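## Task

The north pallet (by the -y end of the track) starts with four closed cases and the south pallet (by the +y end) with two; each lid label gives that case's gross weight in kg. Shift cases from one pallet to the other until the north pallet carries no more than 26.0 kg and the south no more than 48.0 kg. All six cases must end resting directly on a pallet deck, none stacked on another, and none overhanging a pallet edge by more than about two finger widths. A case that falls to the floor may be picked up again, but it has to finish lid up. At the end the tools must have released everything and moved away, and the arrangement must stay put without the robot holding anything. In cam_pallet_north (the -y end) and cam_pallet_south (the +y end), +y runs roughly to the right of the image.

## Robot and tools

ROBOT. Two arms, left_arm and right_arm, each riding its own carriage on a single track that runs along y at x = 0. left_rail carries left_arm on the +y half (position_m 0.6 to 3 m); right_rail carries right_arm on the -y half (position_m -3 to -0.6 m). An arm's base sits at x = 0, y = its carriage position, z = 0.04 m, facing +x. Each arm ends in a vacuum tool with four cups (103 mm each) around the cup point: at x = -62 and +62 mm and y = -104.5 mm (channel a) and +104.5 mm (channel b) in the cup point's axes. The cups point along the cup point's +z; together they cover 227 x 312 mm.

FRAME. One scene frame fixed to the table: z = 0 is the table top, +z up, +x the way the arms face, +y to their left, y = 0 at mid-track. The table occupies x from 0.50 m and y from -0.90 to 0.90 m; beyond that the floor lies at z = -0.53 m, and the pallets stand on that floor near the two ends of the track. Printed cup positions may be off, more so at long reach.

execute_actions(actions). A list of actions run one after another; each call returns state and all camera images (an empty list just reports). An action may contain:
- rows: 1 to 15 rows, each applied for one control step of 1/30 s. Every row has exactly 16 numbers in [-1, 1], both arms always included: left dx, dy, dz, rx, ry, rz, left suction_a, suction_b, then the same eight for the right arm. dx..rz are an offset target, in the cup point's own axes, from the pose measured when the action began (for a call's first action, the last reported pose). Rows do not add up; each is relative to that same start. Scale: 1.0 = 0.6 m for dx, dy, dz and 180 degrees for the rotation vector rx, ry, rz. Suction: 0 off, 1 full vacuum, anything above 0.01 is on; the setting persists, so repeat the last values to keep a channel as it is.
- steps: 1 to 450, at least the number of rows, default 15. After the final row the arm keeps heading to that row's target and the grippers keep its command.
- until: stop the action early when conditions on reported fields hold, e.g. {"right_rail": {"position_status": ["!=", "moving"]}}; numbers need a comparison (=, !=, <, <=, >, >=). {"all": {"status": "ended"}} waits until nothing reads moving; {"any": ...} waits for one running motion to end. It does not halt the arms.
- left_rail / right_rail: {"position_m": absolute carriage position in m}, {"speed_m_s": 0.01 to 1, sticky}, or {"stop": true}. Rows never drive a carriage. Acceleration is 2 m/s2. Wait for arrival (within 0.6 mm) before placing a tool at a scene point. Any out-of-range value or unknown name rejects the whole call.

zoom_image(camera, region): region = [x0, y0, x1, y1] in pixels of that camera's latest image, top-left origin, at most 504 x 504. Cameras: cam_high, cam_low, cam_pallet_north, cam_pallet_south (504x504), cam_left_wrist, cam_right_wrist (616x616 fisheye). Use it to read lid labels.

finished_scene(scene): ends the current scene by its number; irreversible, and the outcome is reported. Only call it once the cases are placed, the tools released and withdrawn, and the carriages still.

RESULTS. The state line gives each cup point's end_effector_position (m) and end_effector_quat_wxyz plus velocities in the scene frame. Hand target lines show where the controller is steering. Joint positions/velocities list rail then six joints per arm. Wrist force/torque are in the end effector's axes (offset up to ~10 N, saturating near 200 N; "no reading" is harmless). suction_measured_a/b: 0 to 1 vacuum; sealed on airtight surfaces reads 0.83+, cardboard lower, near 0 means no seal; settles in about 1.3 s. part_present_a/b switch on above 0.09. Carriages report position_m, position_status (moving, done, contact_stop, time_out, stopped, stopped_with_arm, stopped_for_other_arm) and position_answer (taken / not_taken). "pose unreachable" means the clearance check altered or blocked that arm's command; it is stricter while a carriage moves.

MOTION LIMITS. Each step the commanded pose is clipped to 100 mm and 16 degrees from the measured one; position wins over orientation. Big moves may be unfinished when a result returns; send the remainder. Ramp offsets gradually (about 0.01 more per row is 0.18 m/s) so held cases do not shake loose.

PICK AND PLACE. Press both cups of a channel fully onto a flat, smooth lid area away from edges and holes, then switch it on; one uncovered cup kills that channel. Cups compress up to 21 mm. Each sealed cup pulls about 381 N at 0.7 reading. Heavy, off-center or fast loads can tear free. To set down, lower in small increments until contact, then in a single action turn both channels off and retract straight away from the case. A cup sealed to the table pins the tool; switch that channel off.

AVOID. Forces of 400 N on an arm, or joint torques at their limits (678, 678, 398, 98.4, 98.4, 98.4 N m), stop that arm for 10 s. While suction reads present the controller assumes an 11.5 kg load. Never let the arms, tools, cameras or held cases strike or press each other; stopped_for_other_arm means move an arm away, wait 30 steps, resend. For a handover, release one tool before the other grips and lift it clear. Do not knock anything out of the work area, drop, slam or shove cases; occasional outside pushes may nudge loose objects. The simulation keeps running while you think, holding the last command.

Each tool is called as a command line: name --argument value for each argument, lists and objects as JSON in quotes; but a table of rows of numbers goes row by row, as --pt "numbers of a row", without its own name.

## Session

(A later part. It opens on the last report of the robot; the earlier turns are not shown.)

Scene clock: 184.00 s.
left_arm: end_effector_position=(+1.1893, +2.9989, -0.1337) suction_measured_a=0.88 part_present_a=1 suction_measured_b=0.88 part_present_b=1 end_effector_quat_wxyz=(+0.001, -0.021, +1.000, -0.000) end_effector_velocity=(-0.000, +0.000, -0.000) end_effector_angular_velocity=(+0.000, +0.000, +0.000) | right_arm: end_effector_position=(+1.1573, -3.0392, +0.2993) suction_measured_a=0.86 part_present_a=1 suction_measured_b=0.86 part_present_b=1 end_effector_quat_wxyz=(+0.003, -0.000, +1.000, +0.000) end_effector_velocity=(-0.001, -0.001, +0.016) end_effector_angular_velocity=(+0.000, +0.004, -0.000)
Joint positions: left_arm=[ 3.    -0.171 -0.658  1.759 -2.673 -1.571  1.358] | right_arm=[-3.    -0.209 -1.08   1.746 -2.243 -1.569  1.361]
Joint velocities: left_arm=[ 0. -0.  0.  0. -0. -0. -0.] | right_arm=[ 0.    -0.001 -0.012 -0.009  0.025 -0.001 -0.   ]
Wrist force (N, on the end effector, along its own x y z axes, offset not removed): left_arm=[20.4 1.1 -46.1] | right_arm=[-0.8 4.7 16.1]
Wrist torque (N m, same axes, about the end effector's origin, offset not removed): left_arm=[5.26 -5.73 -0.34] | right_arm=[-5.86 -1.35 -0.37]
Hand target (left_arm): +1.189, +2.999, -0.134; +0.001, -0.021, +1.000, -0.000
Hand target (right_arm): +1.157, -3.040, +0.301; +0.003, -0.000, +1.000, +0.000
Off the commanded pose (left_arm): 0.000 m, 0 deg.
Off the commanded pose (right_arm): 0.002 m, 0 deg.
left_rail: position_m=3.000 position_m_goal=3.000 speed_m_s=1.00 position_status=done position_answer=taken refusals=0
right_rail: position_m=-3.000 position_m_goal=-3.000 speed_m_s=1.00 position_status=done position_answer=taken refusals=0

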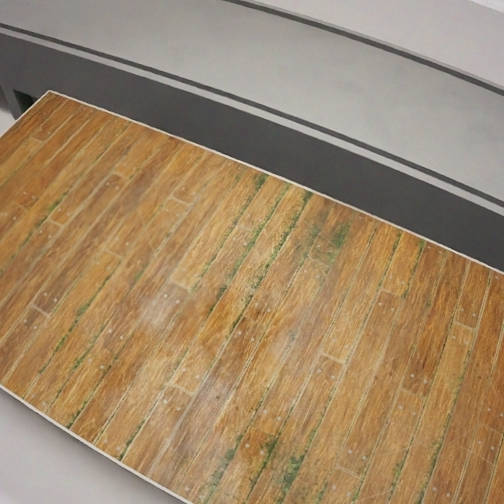

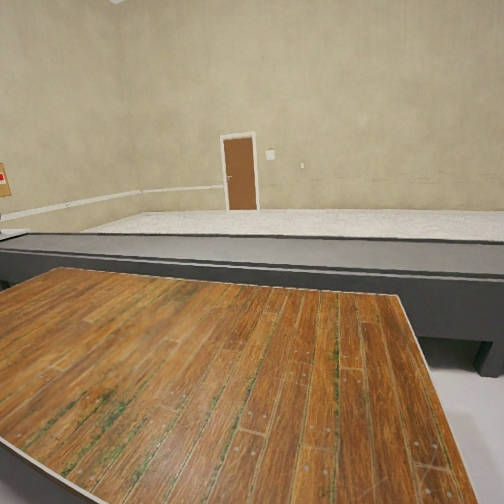

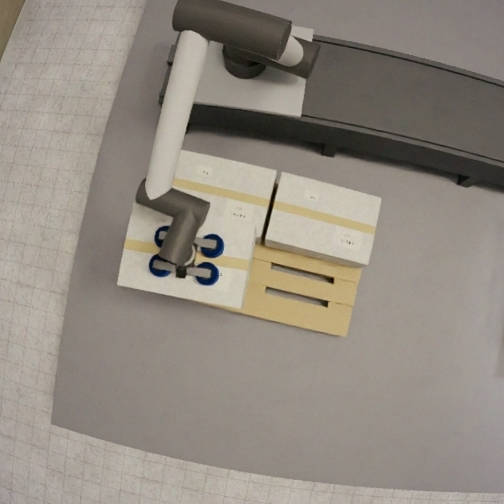

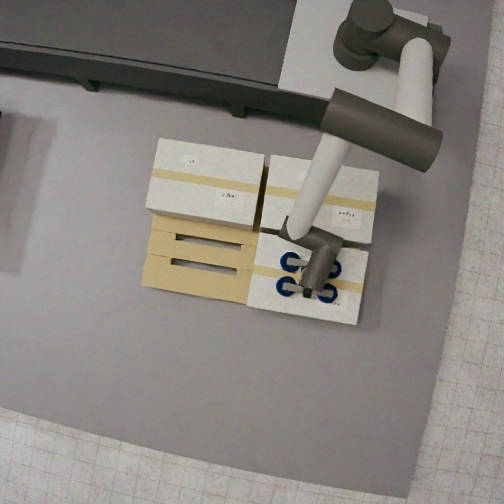

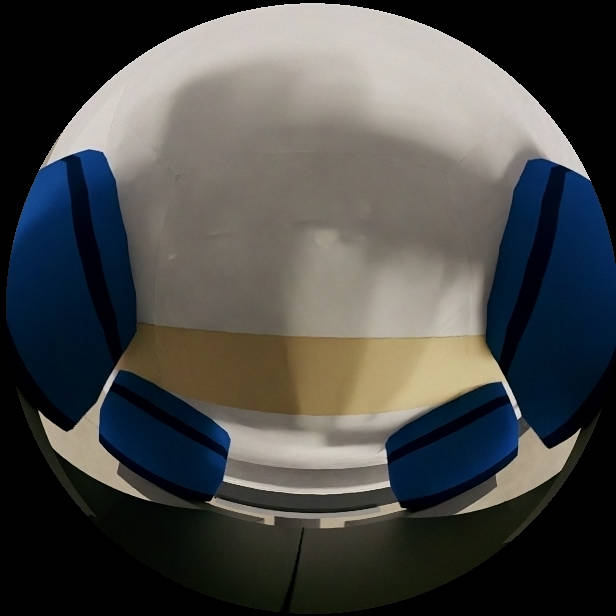

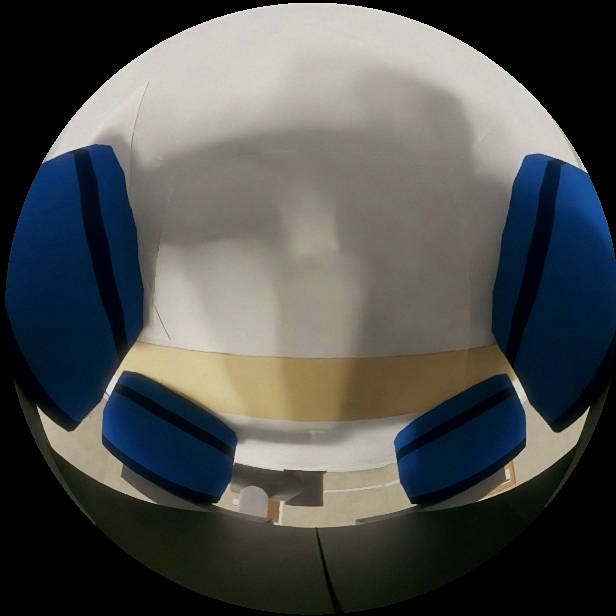

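execute_actions --actions '[{"rows":[[0,0,-0.77,0,0,0.013,0,0,0.05,0.05,0,0,0,0,1,1],[0,0,-0.77,0,0,0.013,0,0,0.1,0.1,0,0,0,0,1,1],[0,0,-0.77,0,0,0.013,0,0,0.43,1,0,0,0,0,1,1]],"right_rail":{"position_m":-0.6},"steps":50},{"rows":[[0.5,-1,0,0,0,0,0,0,0,0,0,0,0,0,1,1]],"left_rail":{"position_m":2.0},"steps":55},{"rows":[[0,0,0,0,0,0,0,0,0,0,0.03,0,0,0,1,1],[0,0,0,0,0,0,0,0,0,0,0.06,0,0,0,1,1],[0,0,0,0,0,0,0,0,0,0,0.098,0,0,0,1,1]],"steps":22}]'

execute_actions --actions '[{"rows":[[0,0,0,0,0,0,0,0,0,0,0.005,0,0,0,1,1]],"steps":12}]'

Scene clock: 199.23 s.
left_arm: end_effector_position=(+0.8907, +1.3988, +0.3284) suction_measured_a=0.00 part_present_a=0 suction_measured_b=0.00 part_present_b=0 end_effector_quat_wxyz=(+0.001, -0.000, +1.000, -0.001) end_effector_velocity=(-0.000, +0.000, +0.000) end_effector_angular_velocity=(-0.000, -0.000, +0.000) | right_arm: end_effector_position=(+0.9005, -0.0439, +0.2399) suction_measured_a=0.86 part_present_a=1 suction_measured_b=0.86 part_present_b=1 end_effector_quat_wxyz=(+0.003, -0.001, +1.000, +0.001) end_effector_velocity=(+0.000, +0.000, -0.003) end_effector_angular_velocity=(+0.000, -0.000, +0.000)
Joint positions: left_arm=[ 2.    -0.782 -1.18   1.858 -2.251 -1.571  0.788] | right_arm=[-0.6    0.362 -1.123  1.929 -2.384 -1.572  1.932]
Joint velocities: left_arm=[ 0.  0. -0.  0. -0.  0.  0.] | right_arm=[ 0.    -0.     0.003  0.001 -0.004 -0.    -0.   ]
Wrist force (N, on the end effector, along its own x y z axes, offset not removed): left_arm=[-3.1 1.0 1.0] | right_arm=[-2.3 3.0 16.3]
Wrist torque (N m, same axes, about the end effector's origin, offset not removed): left_arm=[0.12 0.36 -0.19] | right_arm=[-6.16 -1.29 -0.36]
Hand target (left_arm): +0.891, +1.399, +0.328; +0.001, -0.000, +1.000, -0.001
Hand target (right_arm): +0.900, -0.044, +0.240; +0.003, -0.001, +1.000, +0.001
Off the commanded pose (left_arm): 0.000 m, 0 deg.
Off the commanded pose (right_arm): 0.000 m, 0 deg.
left_rail: position_m=2.000 position_m_goal=2.000 speed_m_s=1.00 position_status=done position_answer=taken refusals=0
right_rail: position_m=-0.600 position_m_goal=-0.600 speed_m_s=1.00 position_status=done position_answer=taken refusals=0

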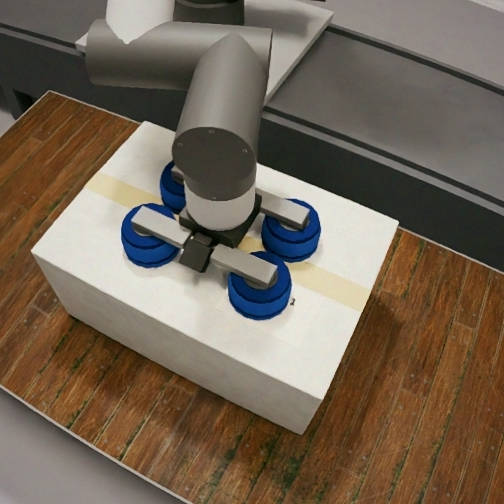

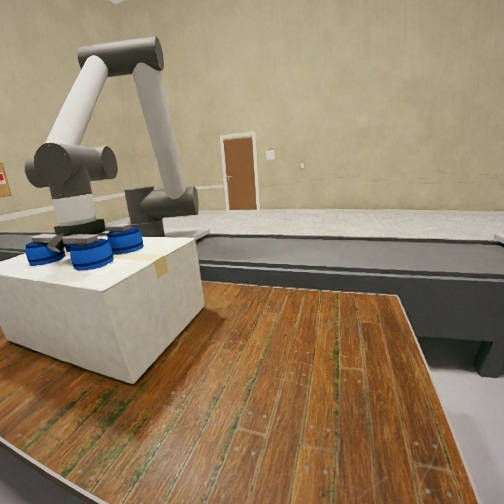

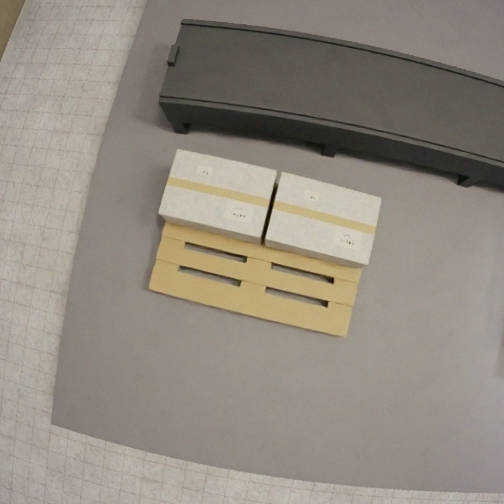

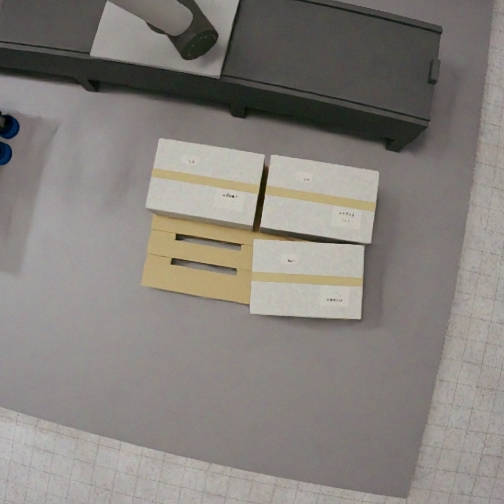

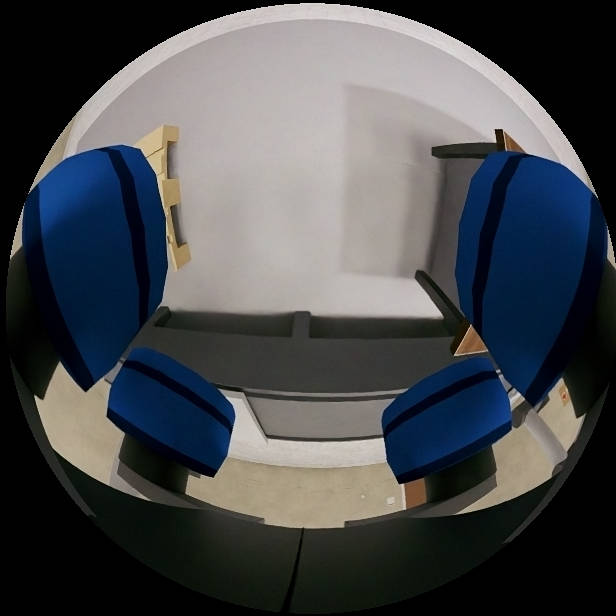

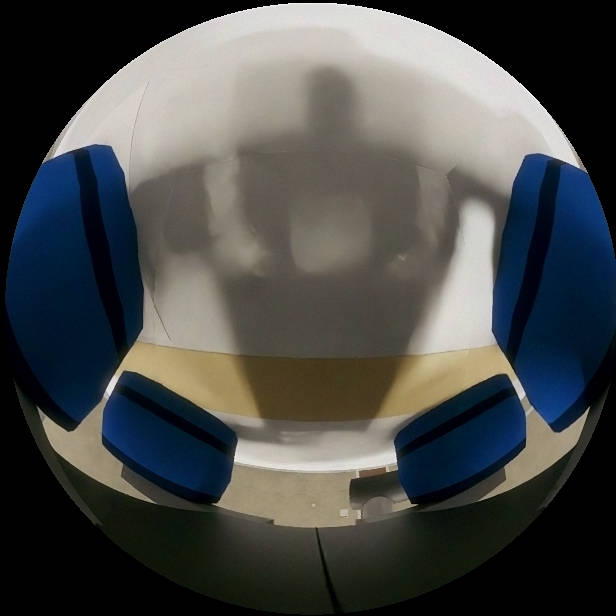

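Scene clock: 199.63 s.
left_arm: end_effector_position=(+0.8907, +1.3988, +0.3284) suction_measured_a=0.00 part_present_a=0 suction_measured_b=0.00 part_present_b=0 end_effector_quat_wxyz=(+0.001, -0.000, +1.000, -0.001) end_effector_velocity=(+0.000, +0.000, -0.000) end_effector_angular_velocity=(+0.000, +0.000, -0.000) | right_arm: end_effector_position=(+0.9005, -0.0439, +0.2371) suction_measured_a=0.86 part_present_a=1 suction_measured_b=0.86 part_present_b=1 end_effector_quat_wxyz=(+0.003, -0.001, +1.000, +0.001) end_effector_velocity=(+0.000, +0.000, -0.001) end_effector_angular_velocity=(+0.000, -0.000, +0.000)
Joint positions: left_arm=[ 2.    -0.782 -1.18   1.858 -2.251 -1.571  0.788] | right_arm=[-0.6    0.362 -1.12   1.93  -2.387 -1.572  1.932]
Joint velocities: left_arm=[ 0.  0.  0. -0.  0. -0.  0.] | right_arm=[ 0.    -0.     0.001  0.001 -0.002  0.    -0.   ]
Wrist force (N, on the end effector, along its own x y z axes, offset not removed): left_arm=[-2.0 4.0 2.0] | right_arm=[-1.6 5.8 19.3]
Wrist torque (N m, same axes, about the end effector's origin, offset not removed): left_arm=[0.59 0.21 -0.15] | right_arm=[-5.71 -1.32 -0.21]
Hand target (left_arm): +0.891, +1.399, +0.328; +0.001, -0.000, +1.000, -0.001
Hand target (right_arm): +0.901, -0.044, +0.237; +0.003, -0.001, +1.000, +0.001
Off the commanded pose (left_arm): 0.000 m, 0 deg.
Off the commanded pose (right_arm): 0.000 m, 0 deg.
left_rail: position_m=2.000 position_m_goal=2.000 speed_m_s=1.00 position_status=done position_answer=taken refusals=0
right_rail: position_m=-0.600 position_m_goal=-0.600 speed_m_s=1.00 position_status=done position_answer=taken refusals=0

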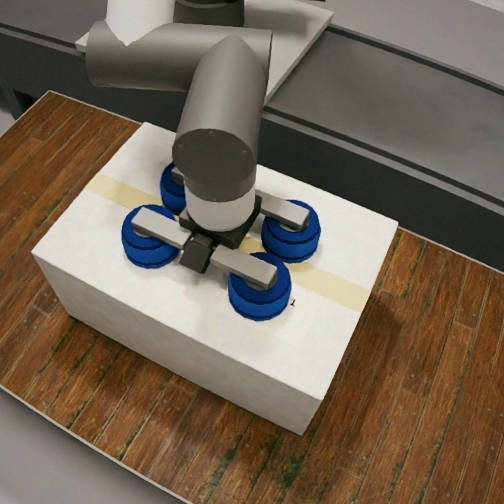

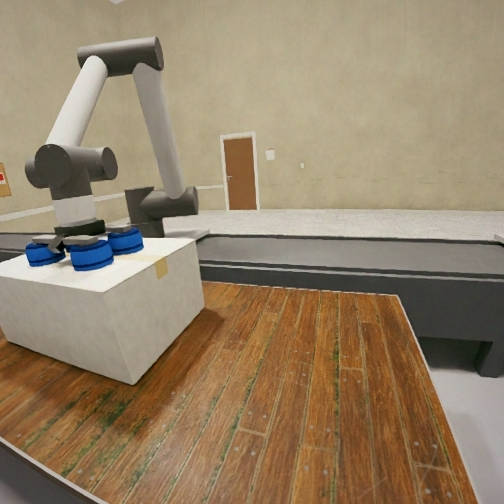

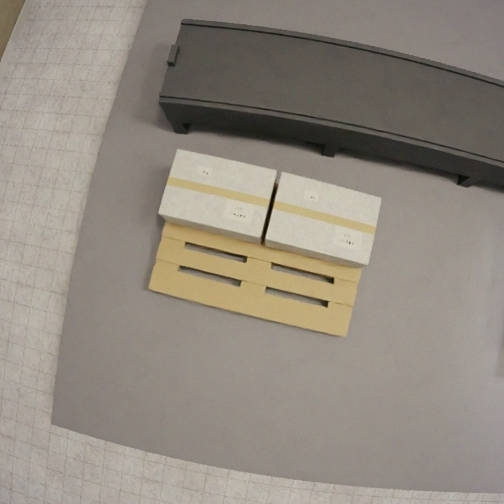

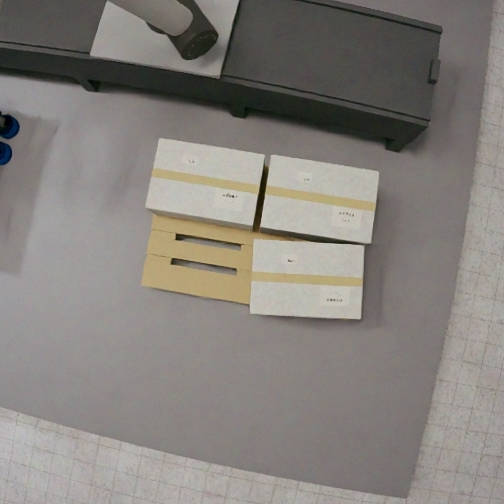

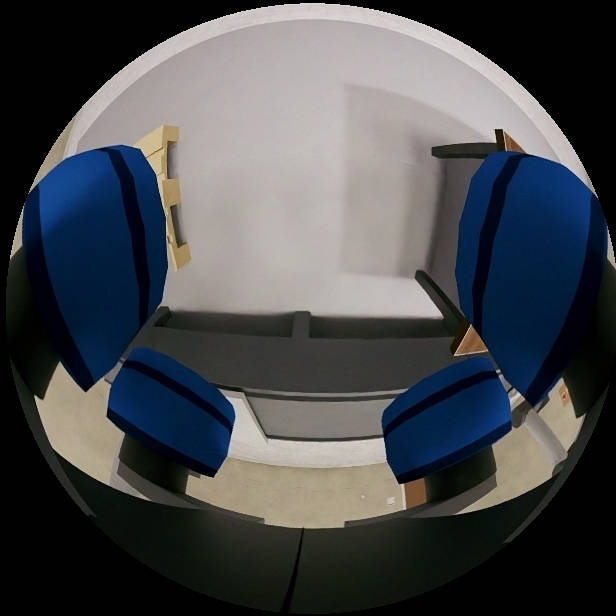

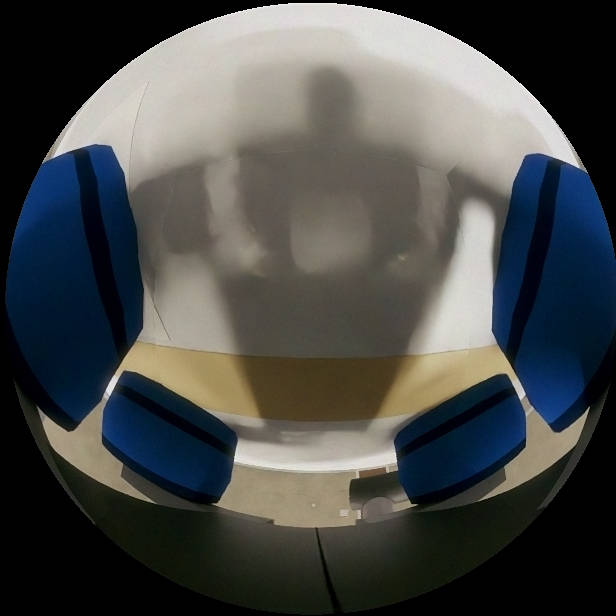

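execute_actions --actions '[{"rows":[[-0.48,1,0.3,0,0,-0.053,0,0,0,0,0.003,0,0,0,1,1]],"left_rail":{"position_m":3},"steps":12},{"rows":[[-0.4,0.8,0.2,0,0,-0.03,0,0,0,0,-0.004,0,0,0,0,0],[-0.4,0.8,0.2,0,0,-0.03,0,0,0,0,-0.008,0,0,0,0,0],[-0.4,0.8,0.2,0,0,-0.03,0,0,0,0,-0.012,0,0,0,0,0],[-0.4,0.8,0.2,0,0,-0.03,0,0,0,0,-0.016,0,0,0,0,0],[-0.4,0.8,0.2,0,0,-0.03,0,0,0,0,-0.02,0,0,0,0,0],[-0.4,0.8,0.2,0,0,-0.03,0,0,0,0,-0.024,0,0,0,0,0],[-0.4,0.8,0.2,0,0,-0.03,0,0,0,0,-0.028,0,0,0,0,0],[-0.4,0.8,0.2,0,0,-0.03,0,0,0,0,-0.032,0,0,0,0,0],[-0.4,0.8,0.2,0,0,-0.03,0,0,0,0,-0.036,0,0,0,0,0],[-0.4,0.8,0.2,0,0,-0.03,0,0,0,0,-0.04,0,0,0,0,0],[-0.4,0.8,0.2,0,0,-0.03,0,0,0,0,-0.045,0,0,0,0,0],[-0.4,0.8,0.2,0,0,-0.03,0,0,0,0,-0.05,0,0,0,0,0],[-0.4,0.8,0.2,0,0,-0.03,0,0,0,0,-0.2,0,0,0,0,0]],"steps":40},{"right_rail":{"position_m":-1.8},"steps":5}]'

Scene clock: 210.63 s.
left_arm: end_effector_position=(+1.1140, +3.0534, +0.1652) suction_measured_a=0.00 part_present_a=0 suction_measured_b=0.00 part_present_b=0 end_effector_quat_wxyz=(+0.001, -0.125, +0.992, +0.000) end_effector_velocity=(+0.007, +0.011, -0.003) end_effector_angular_velocity=(-0.001, +0.001, -0.001) | right_arm: end_effector_position=(+0.8998, -0.0595, +0.3553) suction_measured_a=0.00 part_present_a=0 suction_measured_b=0.00 part_present_b=0 end_effector_quat_wxyz=(+0.003, -0.001, +1.000, +0.001) end_effector_velocity=(+0.000, -0.248, +0.000) end_effector_angular_velocity=(-0.000, +0.000, +0.000)
Joint positions: left_arm=[ 3.    -0.134 -1.007  1.865 -2.43  -1.57   1.187] | right_arm=[-0.616  0.363 -1.217  1.87  -2.23  -1.572  1.932]
Joint velocities: left_arm=[ 0.     0.011  0.009 -0.011  0.003 -0.001  0.012] | right_arm=[-0.248 -0.    -0.    -0.     0.     0.    -0.   ]
Wrist force (N, on the end effector, along its own x y z axes, offset not removed): left_arm=[-7.0 0.6 2.9] | right_arm=[0.3 8.8 1.5]
Wrist torque (N m, same axes, about the end effector's origin, offset not removed): left_arm=[0.25 0.95 -0.25] | right_arm=[1.43 -0.33 -0.39]
Hand target (left_arm): +1.115, +3.055, +0.165; +0.001, -0.125, +0.992, +0.000
Hand target (right_arm): +0.900, -0.077, +0.355; +0.003, -0.001, +1.000, +0.001
Off the commanded pose (left_arm): 0.002 m, 0 deg.
Off the commanded pose (right_arm): 0.000 m, 0 deg.
left_rail: position_m=3.000 position_m_goal=3.000 speed_m_s=1.00 position_status=done position_answer=taken refusals=0
right_rail: position_m=-0.616 position_m_goal=-1.800 speed_m_s=1.00 position_status=moving position_answer=taken refusals=0

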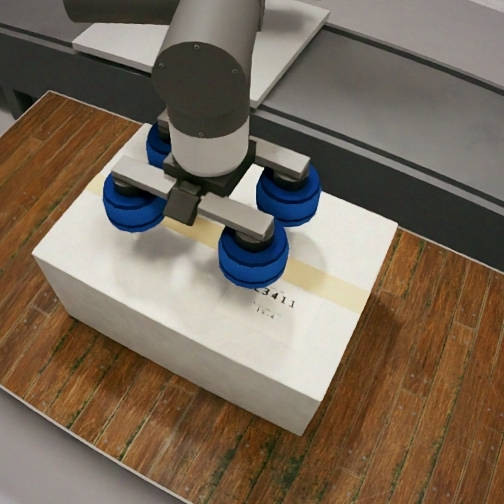

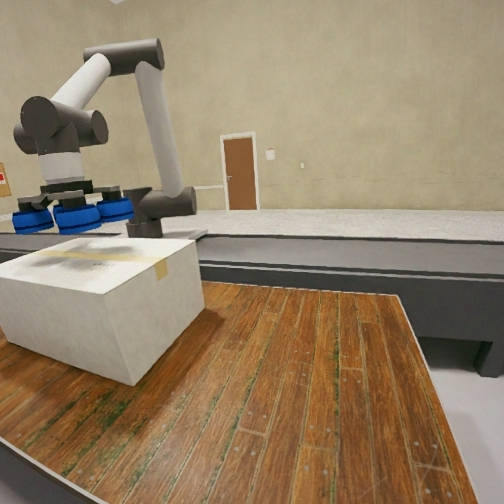

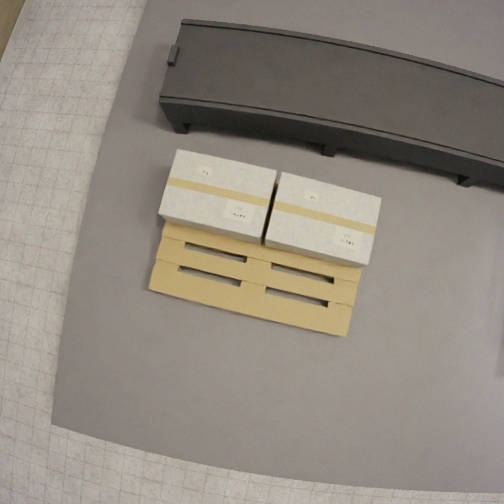

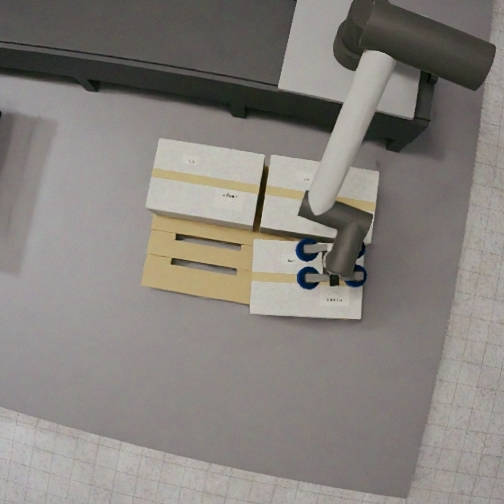

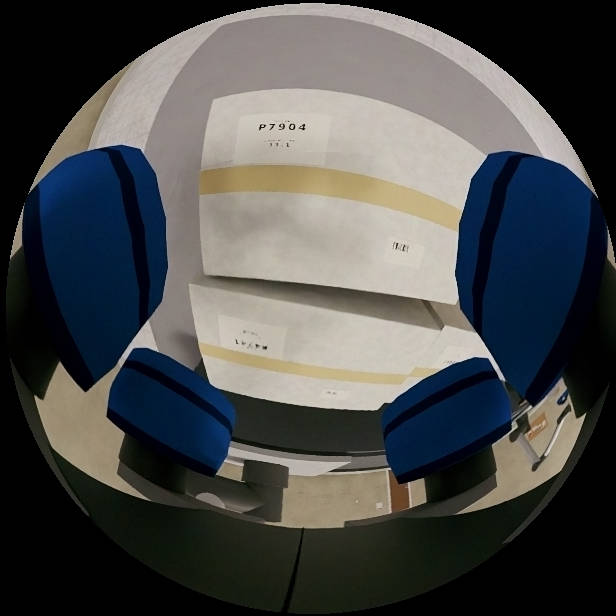

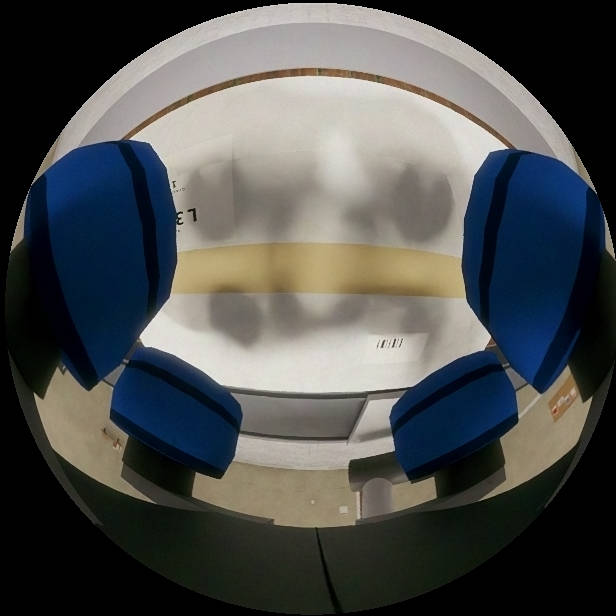

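execute_actions --actions '[{"rows":[[-0.105,-0.135,0.41,0,0,0.027,0,0,0,0,0,0,0,0,0,0]],"steps":30}]'

Scene clock: 216.60 s.
left_arm: end_effector_position=(+1.1942, +2.9913, -0.0798) suction_measured_a=0.00 part_present_a=0 suction_measured_b=0.00 part_present_b=0 end_effector_quat_wxyz=(+0.001, -0.083, +0.997, +0.000) end_effector_velocity=(+0.006, -0.002, -0.010) end_effector_angular_velocity=(+0.000, +0.000, -0.000) | right_arm: end_effector_position=(+0.8998, -1.2440, +0.3554) suction_measured_a=0.00 part_present_a=0 suction_measured_b=0.00 part_present_b=0 end_effector_quat_wxyz=(+0.003, -0.001, +1.000, +0.001) end_effector_velocity=(-0.000, +0.000, -0.000) end_effector_angular_velocity=(-0.000, +0.000, +0.000)
Joint positions: left_arm=[ 3.    -0.177 -0.712  1.758 -2.619 -1.57   1.229] | right_arm=[-1.8    0.363 -1.217  1.87  -2.23  -1.572  1.932]
Joint velocities: left_arm=[ 0.    -0.001  0.014 -0.012 -0.002  0.    -0.   ] | right_arm=[ 0.  0.  0.  0. -0. -0. -0.]
Wrist force (N, on the end effector, along its own x y z axes, offset not removed): left_arm=[-3.8 0.2 2.0] | right_arm=[-1.4 6.6 -1.6]
Wrist torque (N m, same axes, about the end effector's origin, offset not removed): left_arm=[0.26 0.48 -0.23] | right_arm=[1.34 -0.04 -0.43]
Hand target (left_arm): +1.195, +2.991, -0.081; +0.001, -0.083, +0.997, +0.000
Hand target (right_arm): +0.900, -1.244, +0.355; +0.003, -0.001, +1.000, +0.001
Off the commanded pose (left_arm): 0.002 m, 0 deg.
Off the commanded pose (right_arm): 0.000 m, 0 deg.
left_rail: position_m=3.000 position_m_goal=3.000 speed_m_s=1.00 position_status=done position_answer=taken refusals=0
right_rail: position_m=-1.800 position_m_goal=-1.800 speed_m_s=1.00 position_status=done position_answer=taken refusals=0

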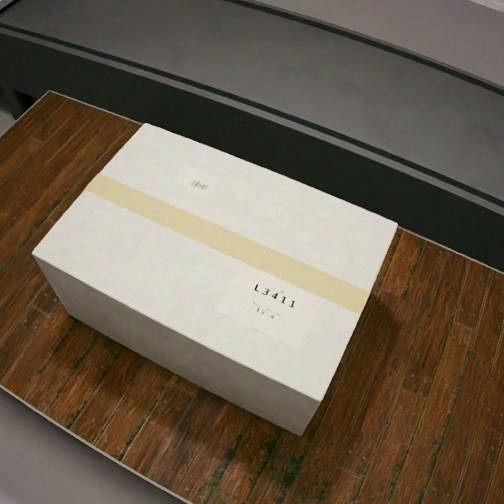

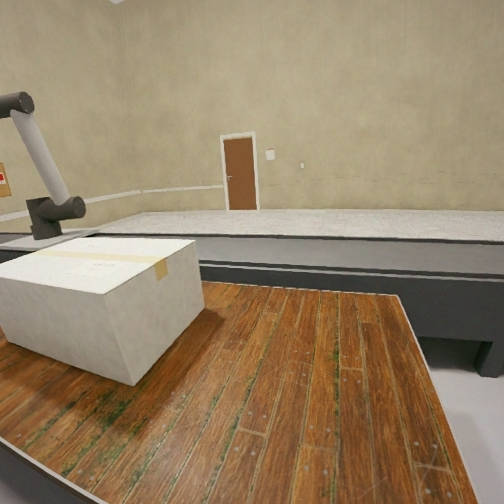

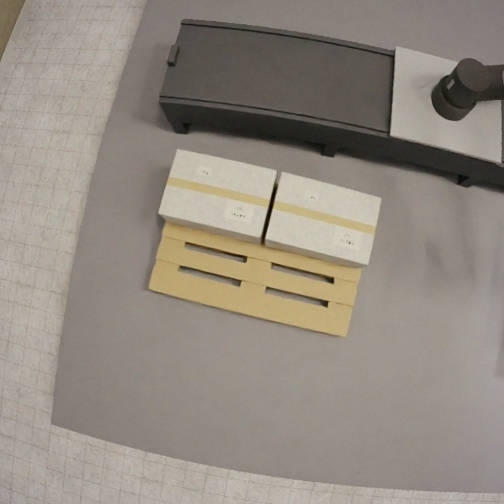

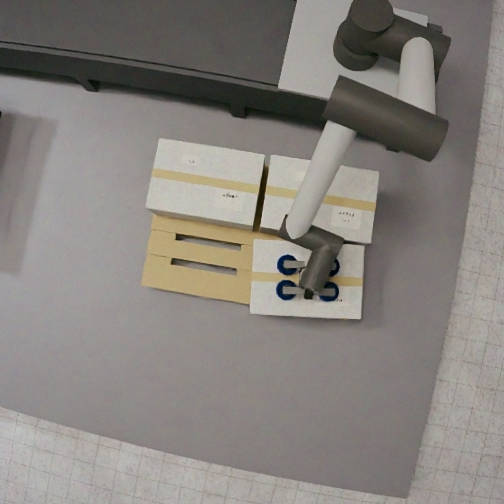

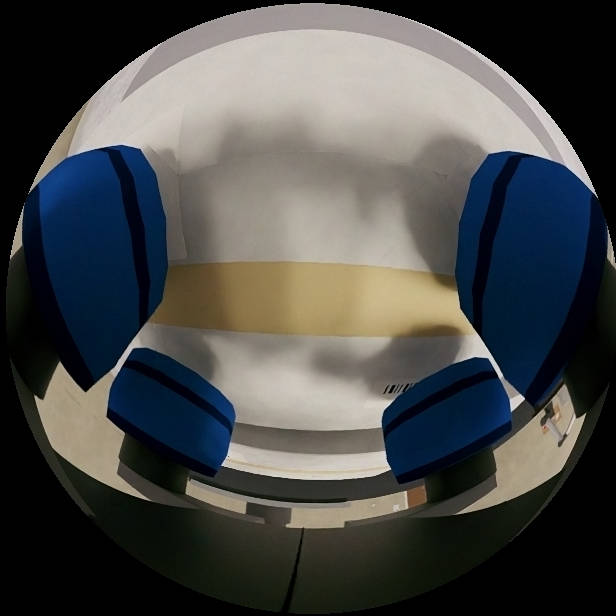

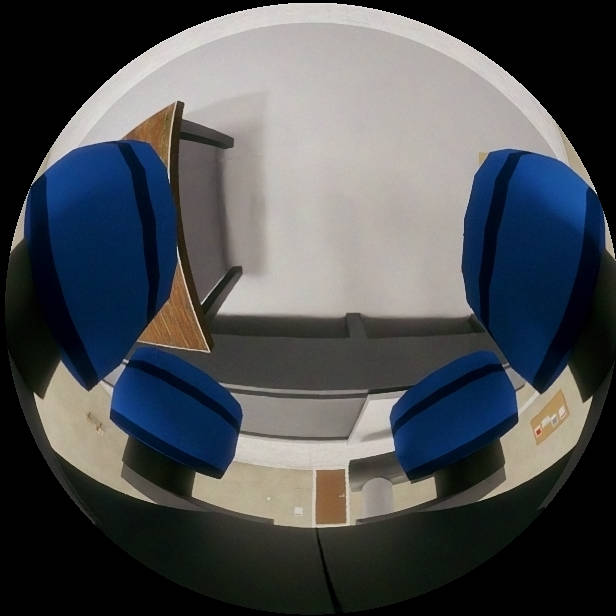

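execute_actions --actions '[{"rows":[[0,0,0.03,0,0,0,0,0,0,0,0,0,0,0,0,0],[0,0,0.068,0,0,0,1,1,0,0,0,0,0,0,0,0]],"steps":28},{"rows":[[0,0.005,0,0,0,0.01,1,1,0,0,0,0,0,0,0,0],[0.005,0.01,0,0,0,0.02,1,1,0,0,0,0,0,0,0,0],[0.015,0.015,0,0,0,0.033,1,1,0,0,0,0,0,0,0,0]],"steps":20},{"rows":[[0,0,0.018,0,0,0,1,1,0,0,0,0,0,0,0,0]],"steps":15}]'

Scene clock: 225.83 s.
left_arm: end_effector_position=(+1.1839, +2.9986, -0.1311) suction_measured_a=0.88 part_present_a=1 suction_measured_b=0.88 part_present_b=1 end_effector_quat_wxyz=(+0.001, -0.031, +1.000, +0.000) end_effector_velocity=(+0.000, -0.000, -0.003) end_effector_angular_velocity=(-0.000, -0.000, +0.000) | right_arm: end_effector_position=(+0.8998, -1.2440, +0.3554) suction_measured_a=0.00 part_present_a=0 suction_measured_b=0.00 part_present_b=0 end_effector_quat_wxyz=(+0.003, -0.001, +1.000, +0.001) end_effector_velocity=(+0.000, -0.000, -0.000) end_effector_angular_velocity=(-0.000, +0.000, -0.000)
Joint positions: left_arm=[ 3.    -0.172 -0.664  1.768 -2.676 -1.57   1.336] | right_arm=[-1.8    0.363 -1.217  1.87  -2.23  -1.572  1.932]
Joint velocities: left_arm=[ 0.    -0.     0.003 -0.001 -0.002 -0.    -0.   ] | right_arm=[ 0. -0.  0. -0.  0.  0. -0.]
Wrist force (N, on the end effector, along its own x y z axes, offset not removed): left_arm=[-2.6 1.1 18.7] | right_arm=[-0.3 5.9 -0.8]
Wrist torque (N m, same axes, about the end effector's origin, offset not removed): left_arm=[6.21 0.45 -0.14] | right_arm=[1.34 -0.28 -0.45]
Hand target (left_arm): +1.184, +2.999, -0.131; +0.001, -0.031, +1.000, +0.000
Hand target (right_arm): +0.900, -1.244, +0.355; +0.003, -0.001, +1.000, +0.001
Off the commanded pose (left_arm): 0.000 m, 0 deg.
Off the commanded pose (right_arm): 0.000 m, 0 deg.
left_rail: position_m=3.000 position_m_goal=3.000 speed_m_s=1.00 position_status=done position_answer=taken refusals=0
right_rail: position_m=-1.800 position_m_goal=-1.800 speed_m_s=1.00 position_status=done position_answer=taken refusals=0

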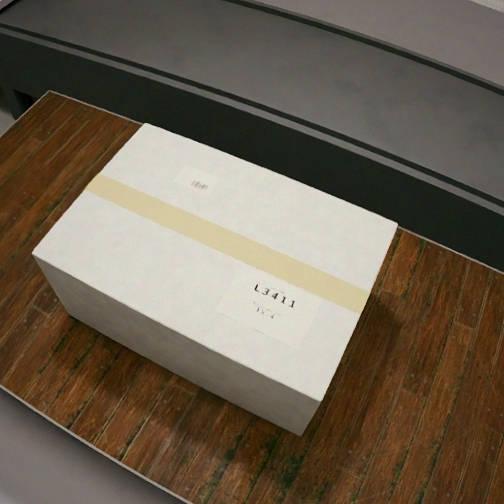

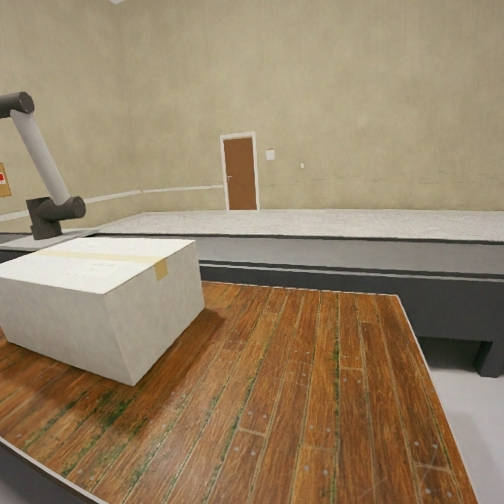

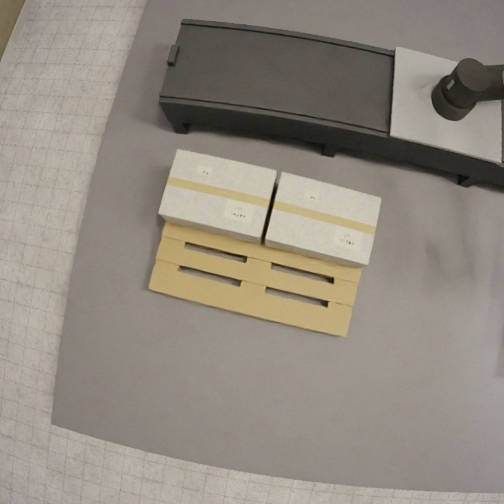

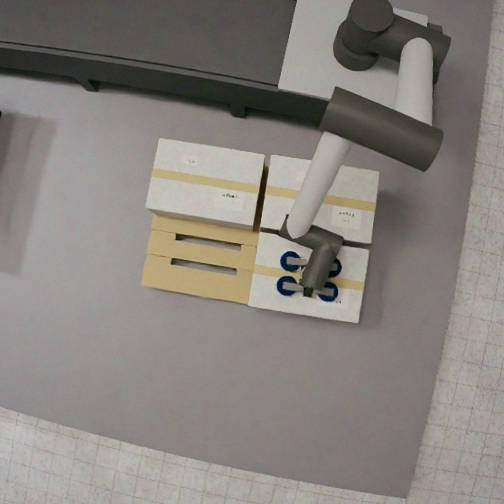

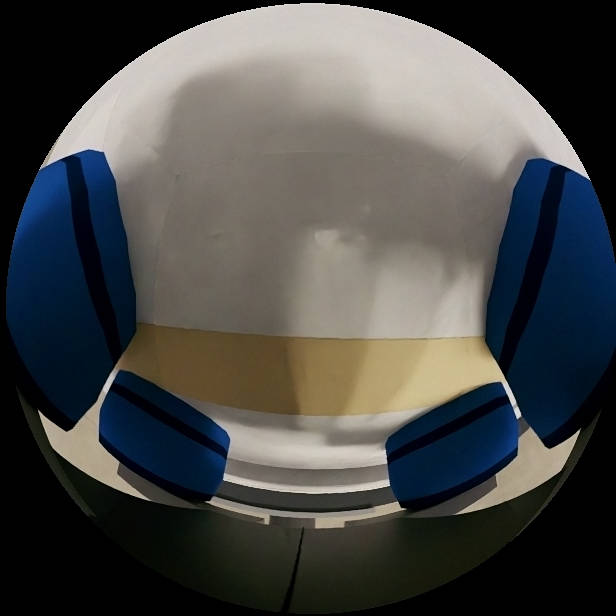

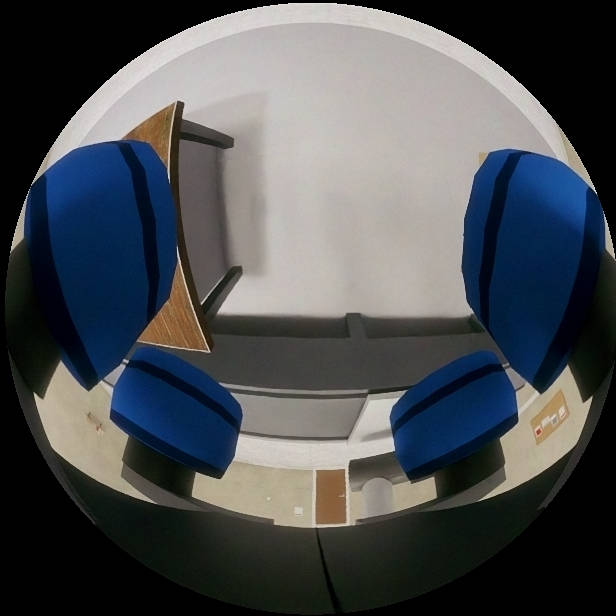

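execute_actions --actions '[{"rows":[[0,0,0.002,0,0,0,1,1,0,0,0,0,0,0,0,0]],"steps":8},{"rows":[[0,0,-0.004,0,0,0,0,0,0,0,0,0,0,0,0,0],[0,0,-0.008,0,0,0,0,0,0,0,0,0,0,0,0,0],[0,0,-0.012,0,0,0,0,0,0,0,0,0,0,0,0,0],[0,0,-0.016,0,0,0,0,0,0,0,0,0,0,0,0,0],[0,0,-0.02,0,0,0,0,0,0,0,0,0,0,0,0,0],[0,0,-0.024,0,0,0,0,0,0,0,0,0,0,0,0,0],[0,0,-0.028,0,0,0,0,0,0,0,0,0,0,0,0,0],[0,0,-0.032,0,0,0,0,0,0,0,0,0,0,0,0,0],[0,0,-0.036,0,0,0,0,0,0,0,0,0,0,0,0,0],[0,0,-0.04,0,0,0,0,0,0,0,0,0,0,0,0,0],[0,0,-0.045,0,0,0,0,0,0,0,0,0,0,0,0,0],[0,0,-0.05,0,0,0,0,0,0,0,0,0,0,0,0,0],[0,0,-0.75,0,0,0.02,0,0,0,0,0,0,0,0,0,0]],"steps":48},{"rows":[[0.485,-1,0,0,0,0,0,0,0,0,0,0,0,0,0,0]],"left_rail":{"position_m":0.6},"steps":102},{"rows":[[0,-0.075,0.03,0,0,0,0,0,0,0,0,0,0,0,0,0]],"steps":14},{"rows":[[0,0,0.05,0,0,0,0,0,0,0,0,0,0,0,0,0],[0,0,0.09,0,0,0,1,1,0,0,0,0,0,0,0,0]],"steps":28}]'

Scene clock: 243.93 s.
left_arm: end_effector_position=(+0.8937, -0.0461, +0.2424) suction_measured_a=0.88 part_present_a=1 suction_measured_b=0.88 part_present_b=1 end_effector_quat_wxyz=(+0.001, -0.000, +1.000, -0.000) end_effector_velocity=(-0.000, +0.000, -0.001) end_effector_angular_velocity=(+0.000, +0.000, -0.000) | right_arm: end_effector_position=(+0.8998, -1.2440, +0.3554) suction_measured_a=0.00 part_present_a=0 suction_measured_b=0.00 part_present_b=0 end_effector_quat_wxyz=(+0.003, -0.001, +1.000, +0.001) end_effector_velocity=(-0.000, -0.000, +0.000) end_effector_angular_velocity=(+0.000, -0.000, +0.000)
Joint positions: left_arm=[ 0.6   -0.809 -1.085  1.857 -2.344 -1.57   0.761] | right_arm=[-1.8    0.363 -1.217  1.87  -2.23  -1.572  1.932]
Joint velocities: left_arm=[ 0.     0.     0.     0.    -0.001 -0.     0.   ] | right_arm=[ 0.  0. -0.  0. -0. -0.  0.]
Wrist force (N, on the end effector, along its own x y z axes, offset not removed): left_arm=[-0.4 3.6 19.9] | right_arm=[-0.6 4.6 -1.2]
Wrist torque (N m, same axes, about the end effector's origin, offset not removed): left_arm=[-6.89 -0.46 -0.07] | right_arm=[1.01 -0.22 -0.33]
Hand target (left_arm): +0.894, -0.046, +0.242; +0.001, -0.000, +1.000, -0.000
Hand target (right_arm): +0.900, -1.244, +0.355; +0.003, -0.001, +1.000, +0.001
Off the commanded pose (left_arm): 0.000 m, 0 deg.
Off the commanded pose (right_arm): 0.000 m, 0 deg.
left_rail: position_m=0.600 position_m_goal=0.600 speed_m_s=1.00 position_status=done position_answer=taken refusals=0
right_rail: position_m=-1.800 position_m_goal=-1.800 speed_m_s=1.00 position_status=done position_answer=taken refusals=0

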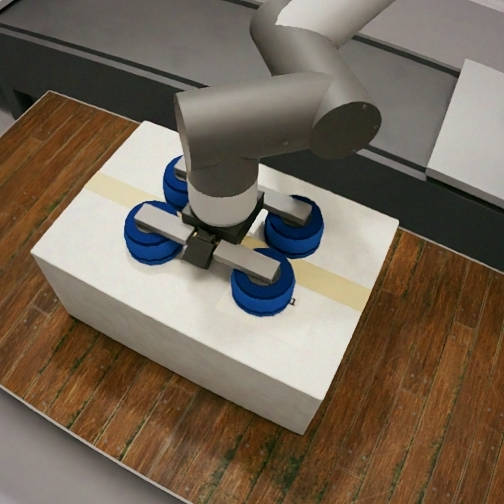

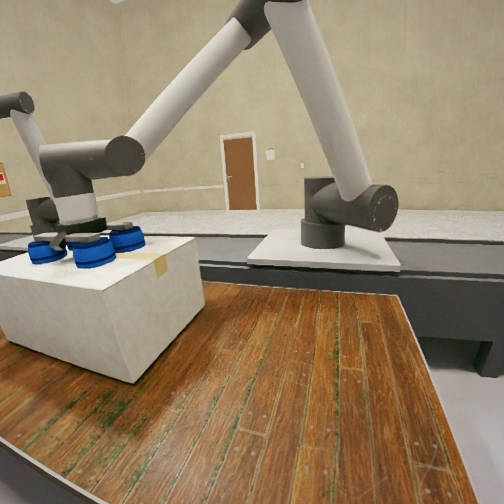

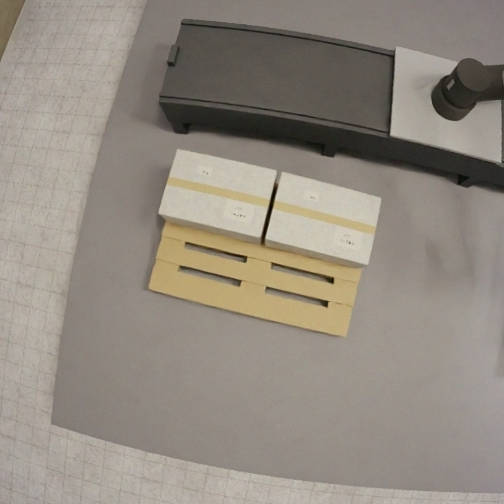

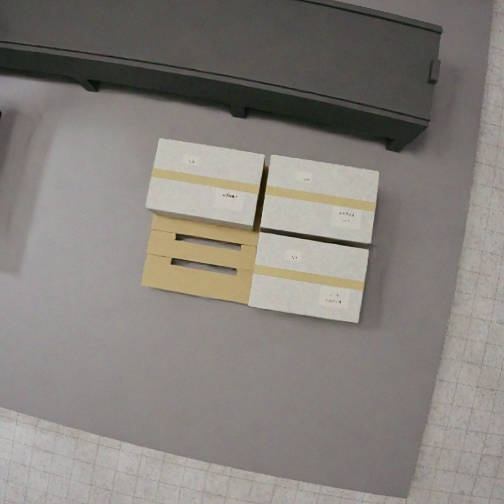

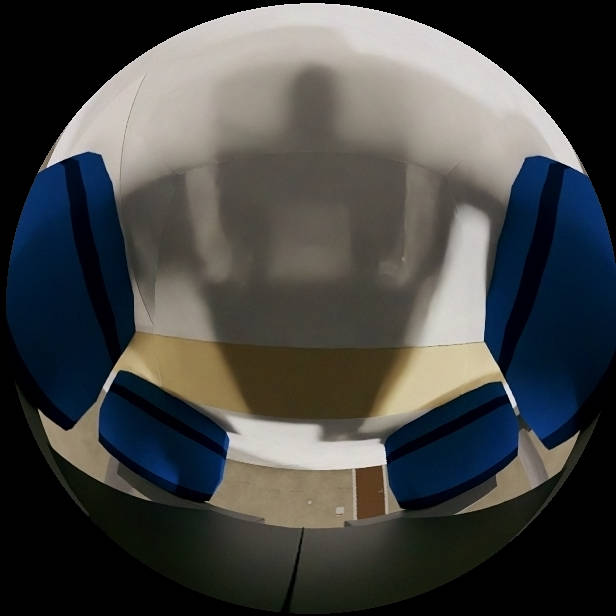

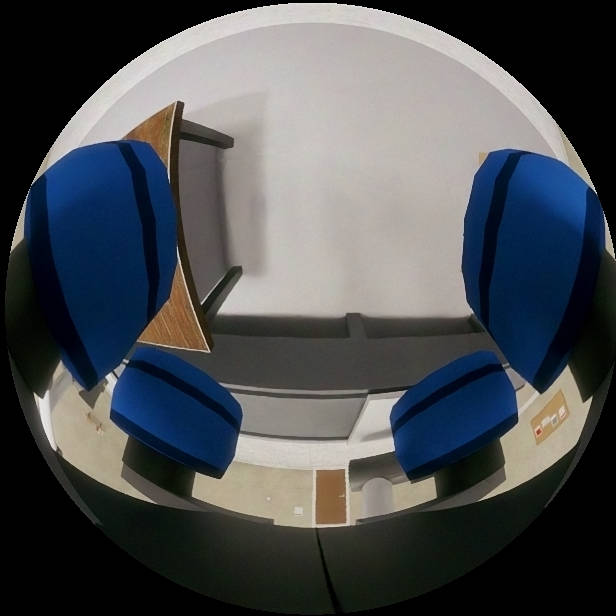

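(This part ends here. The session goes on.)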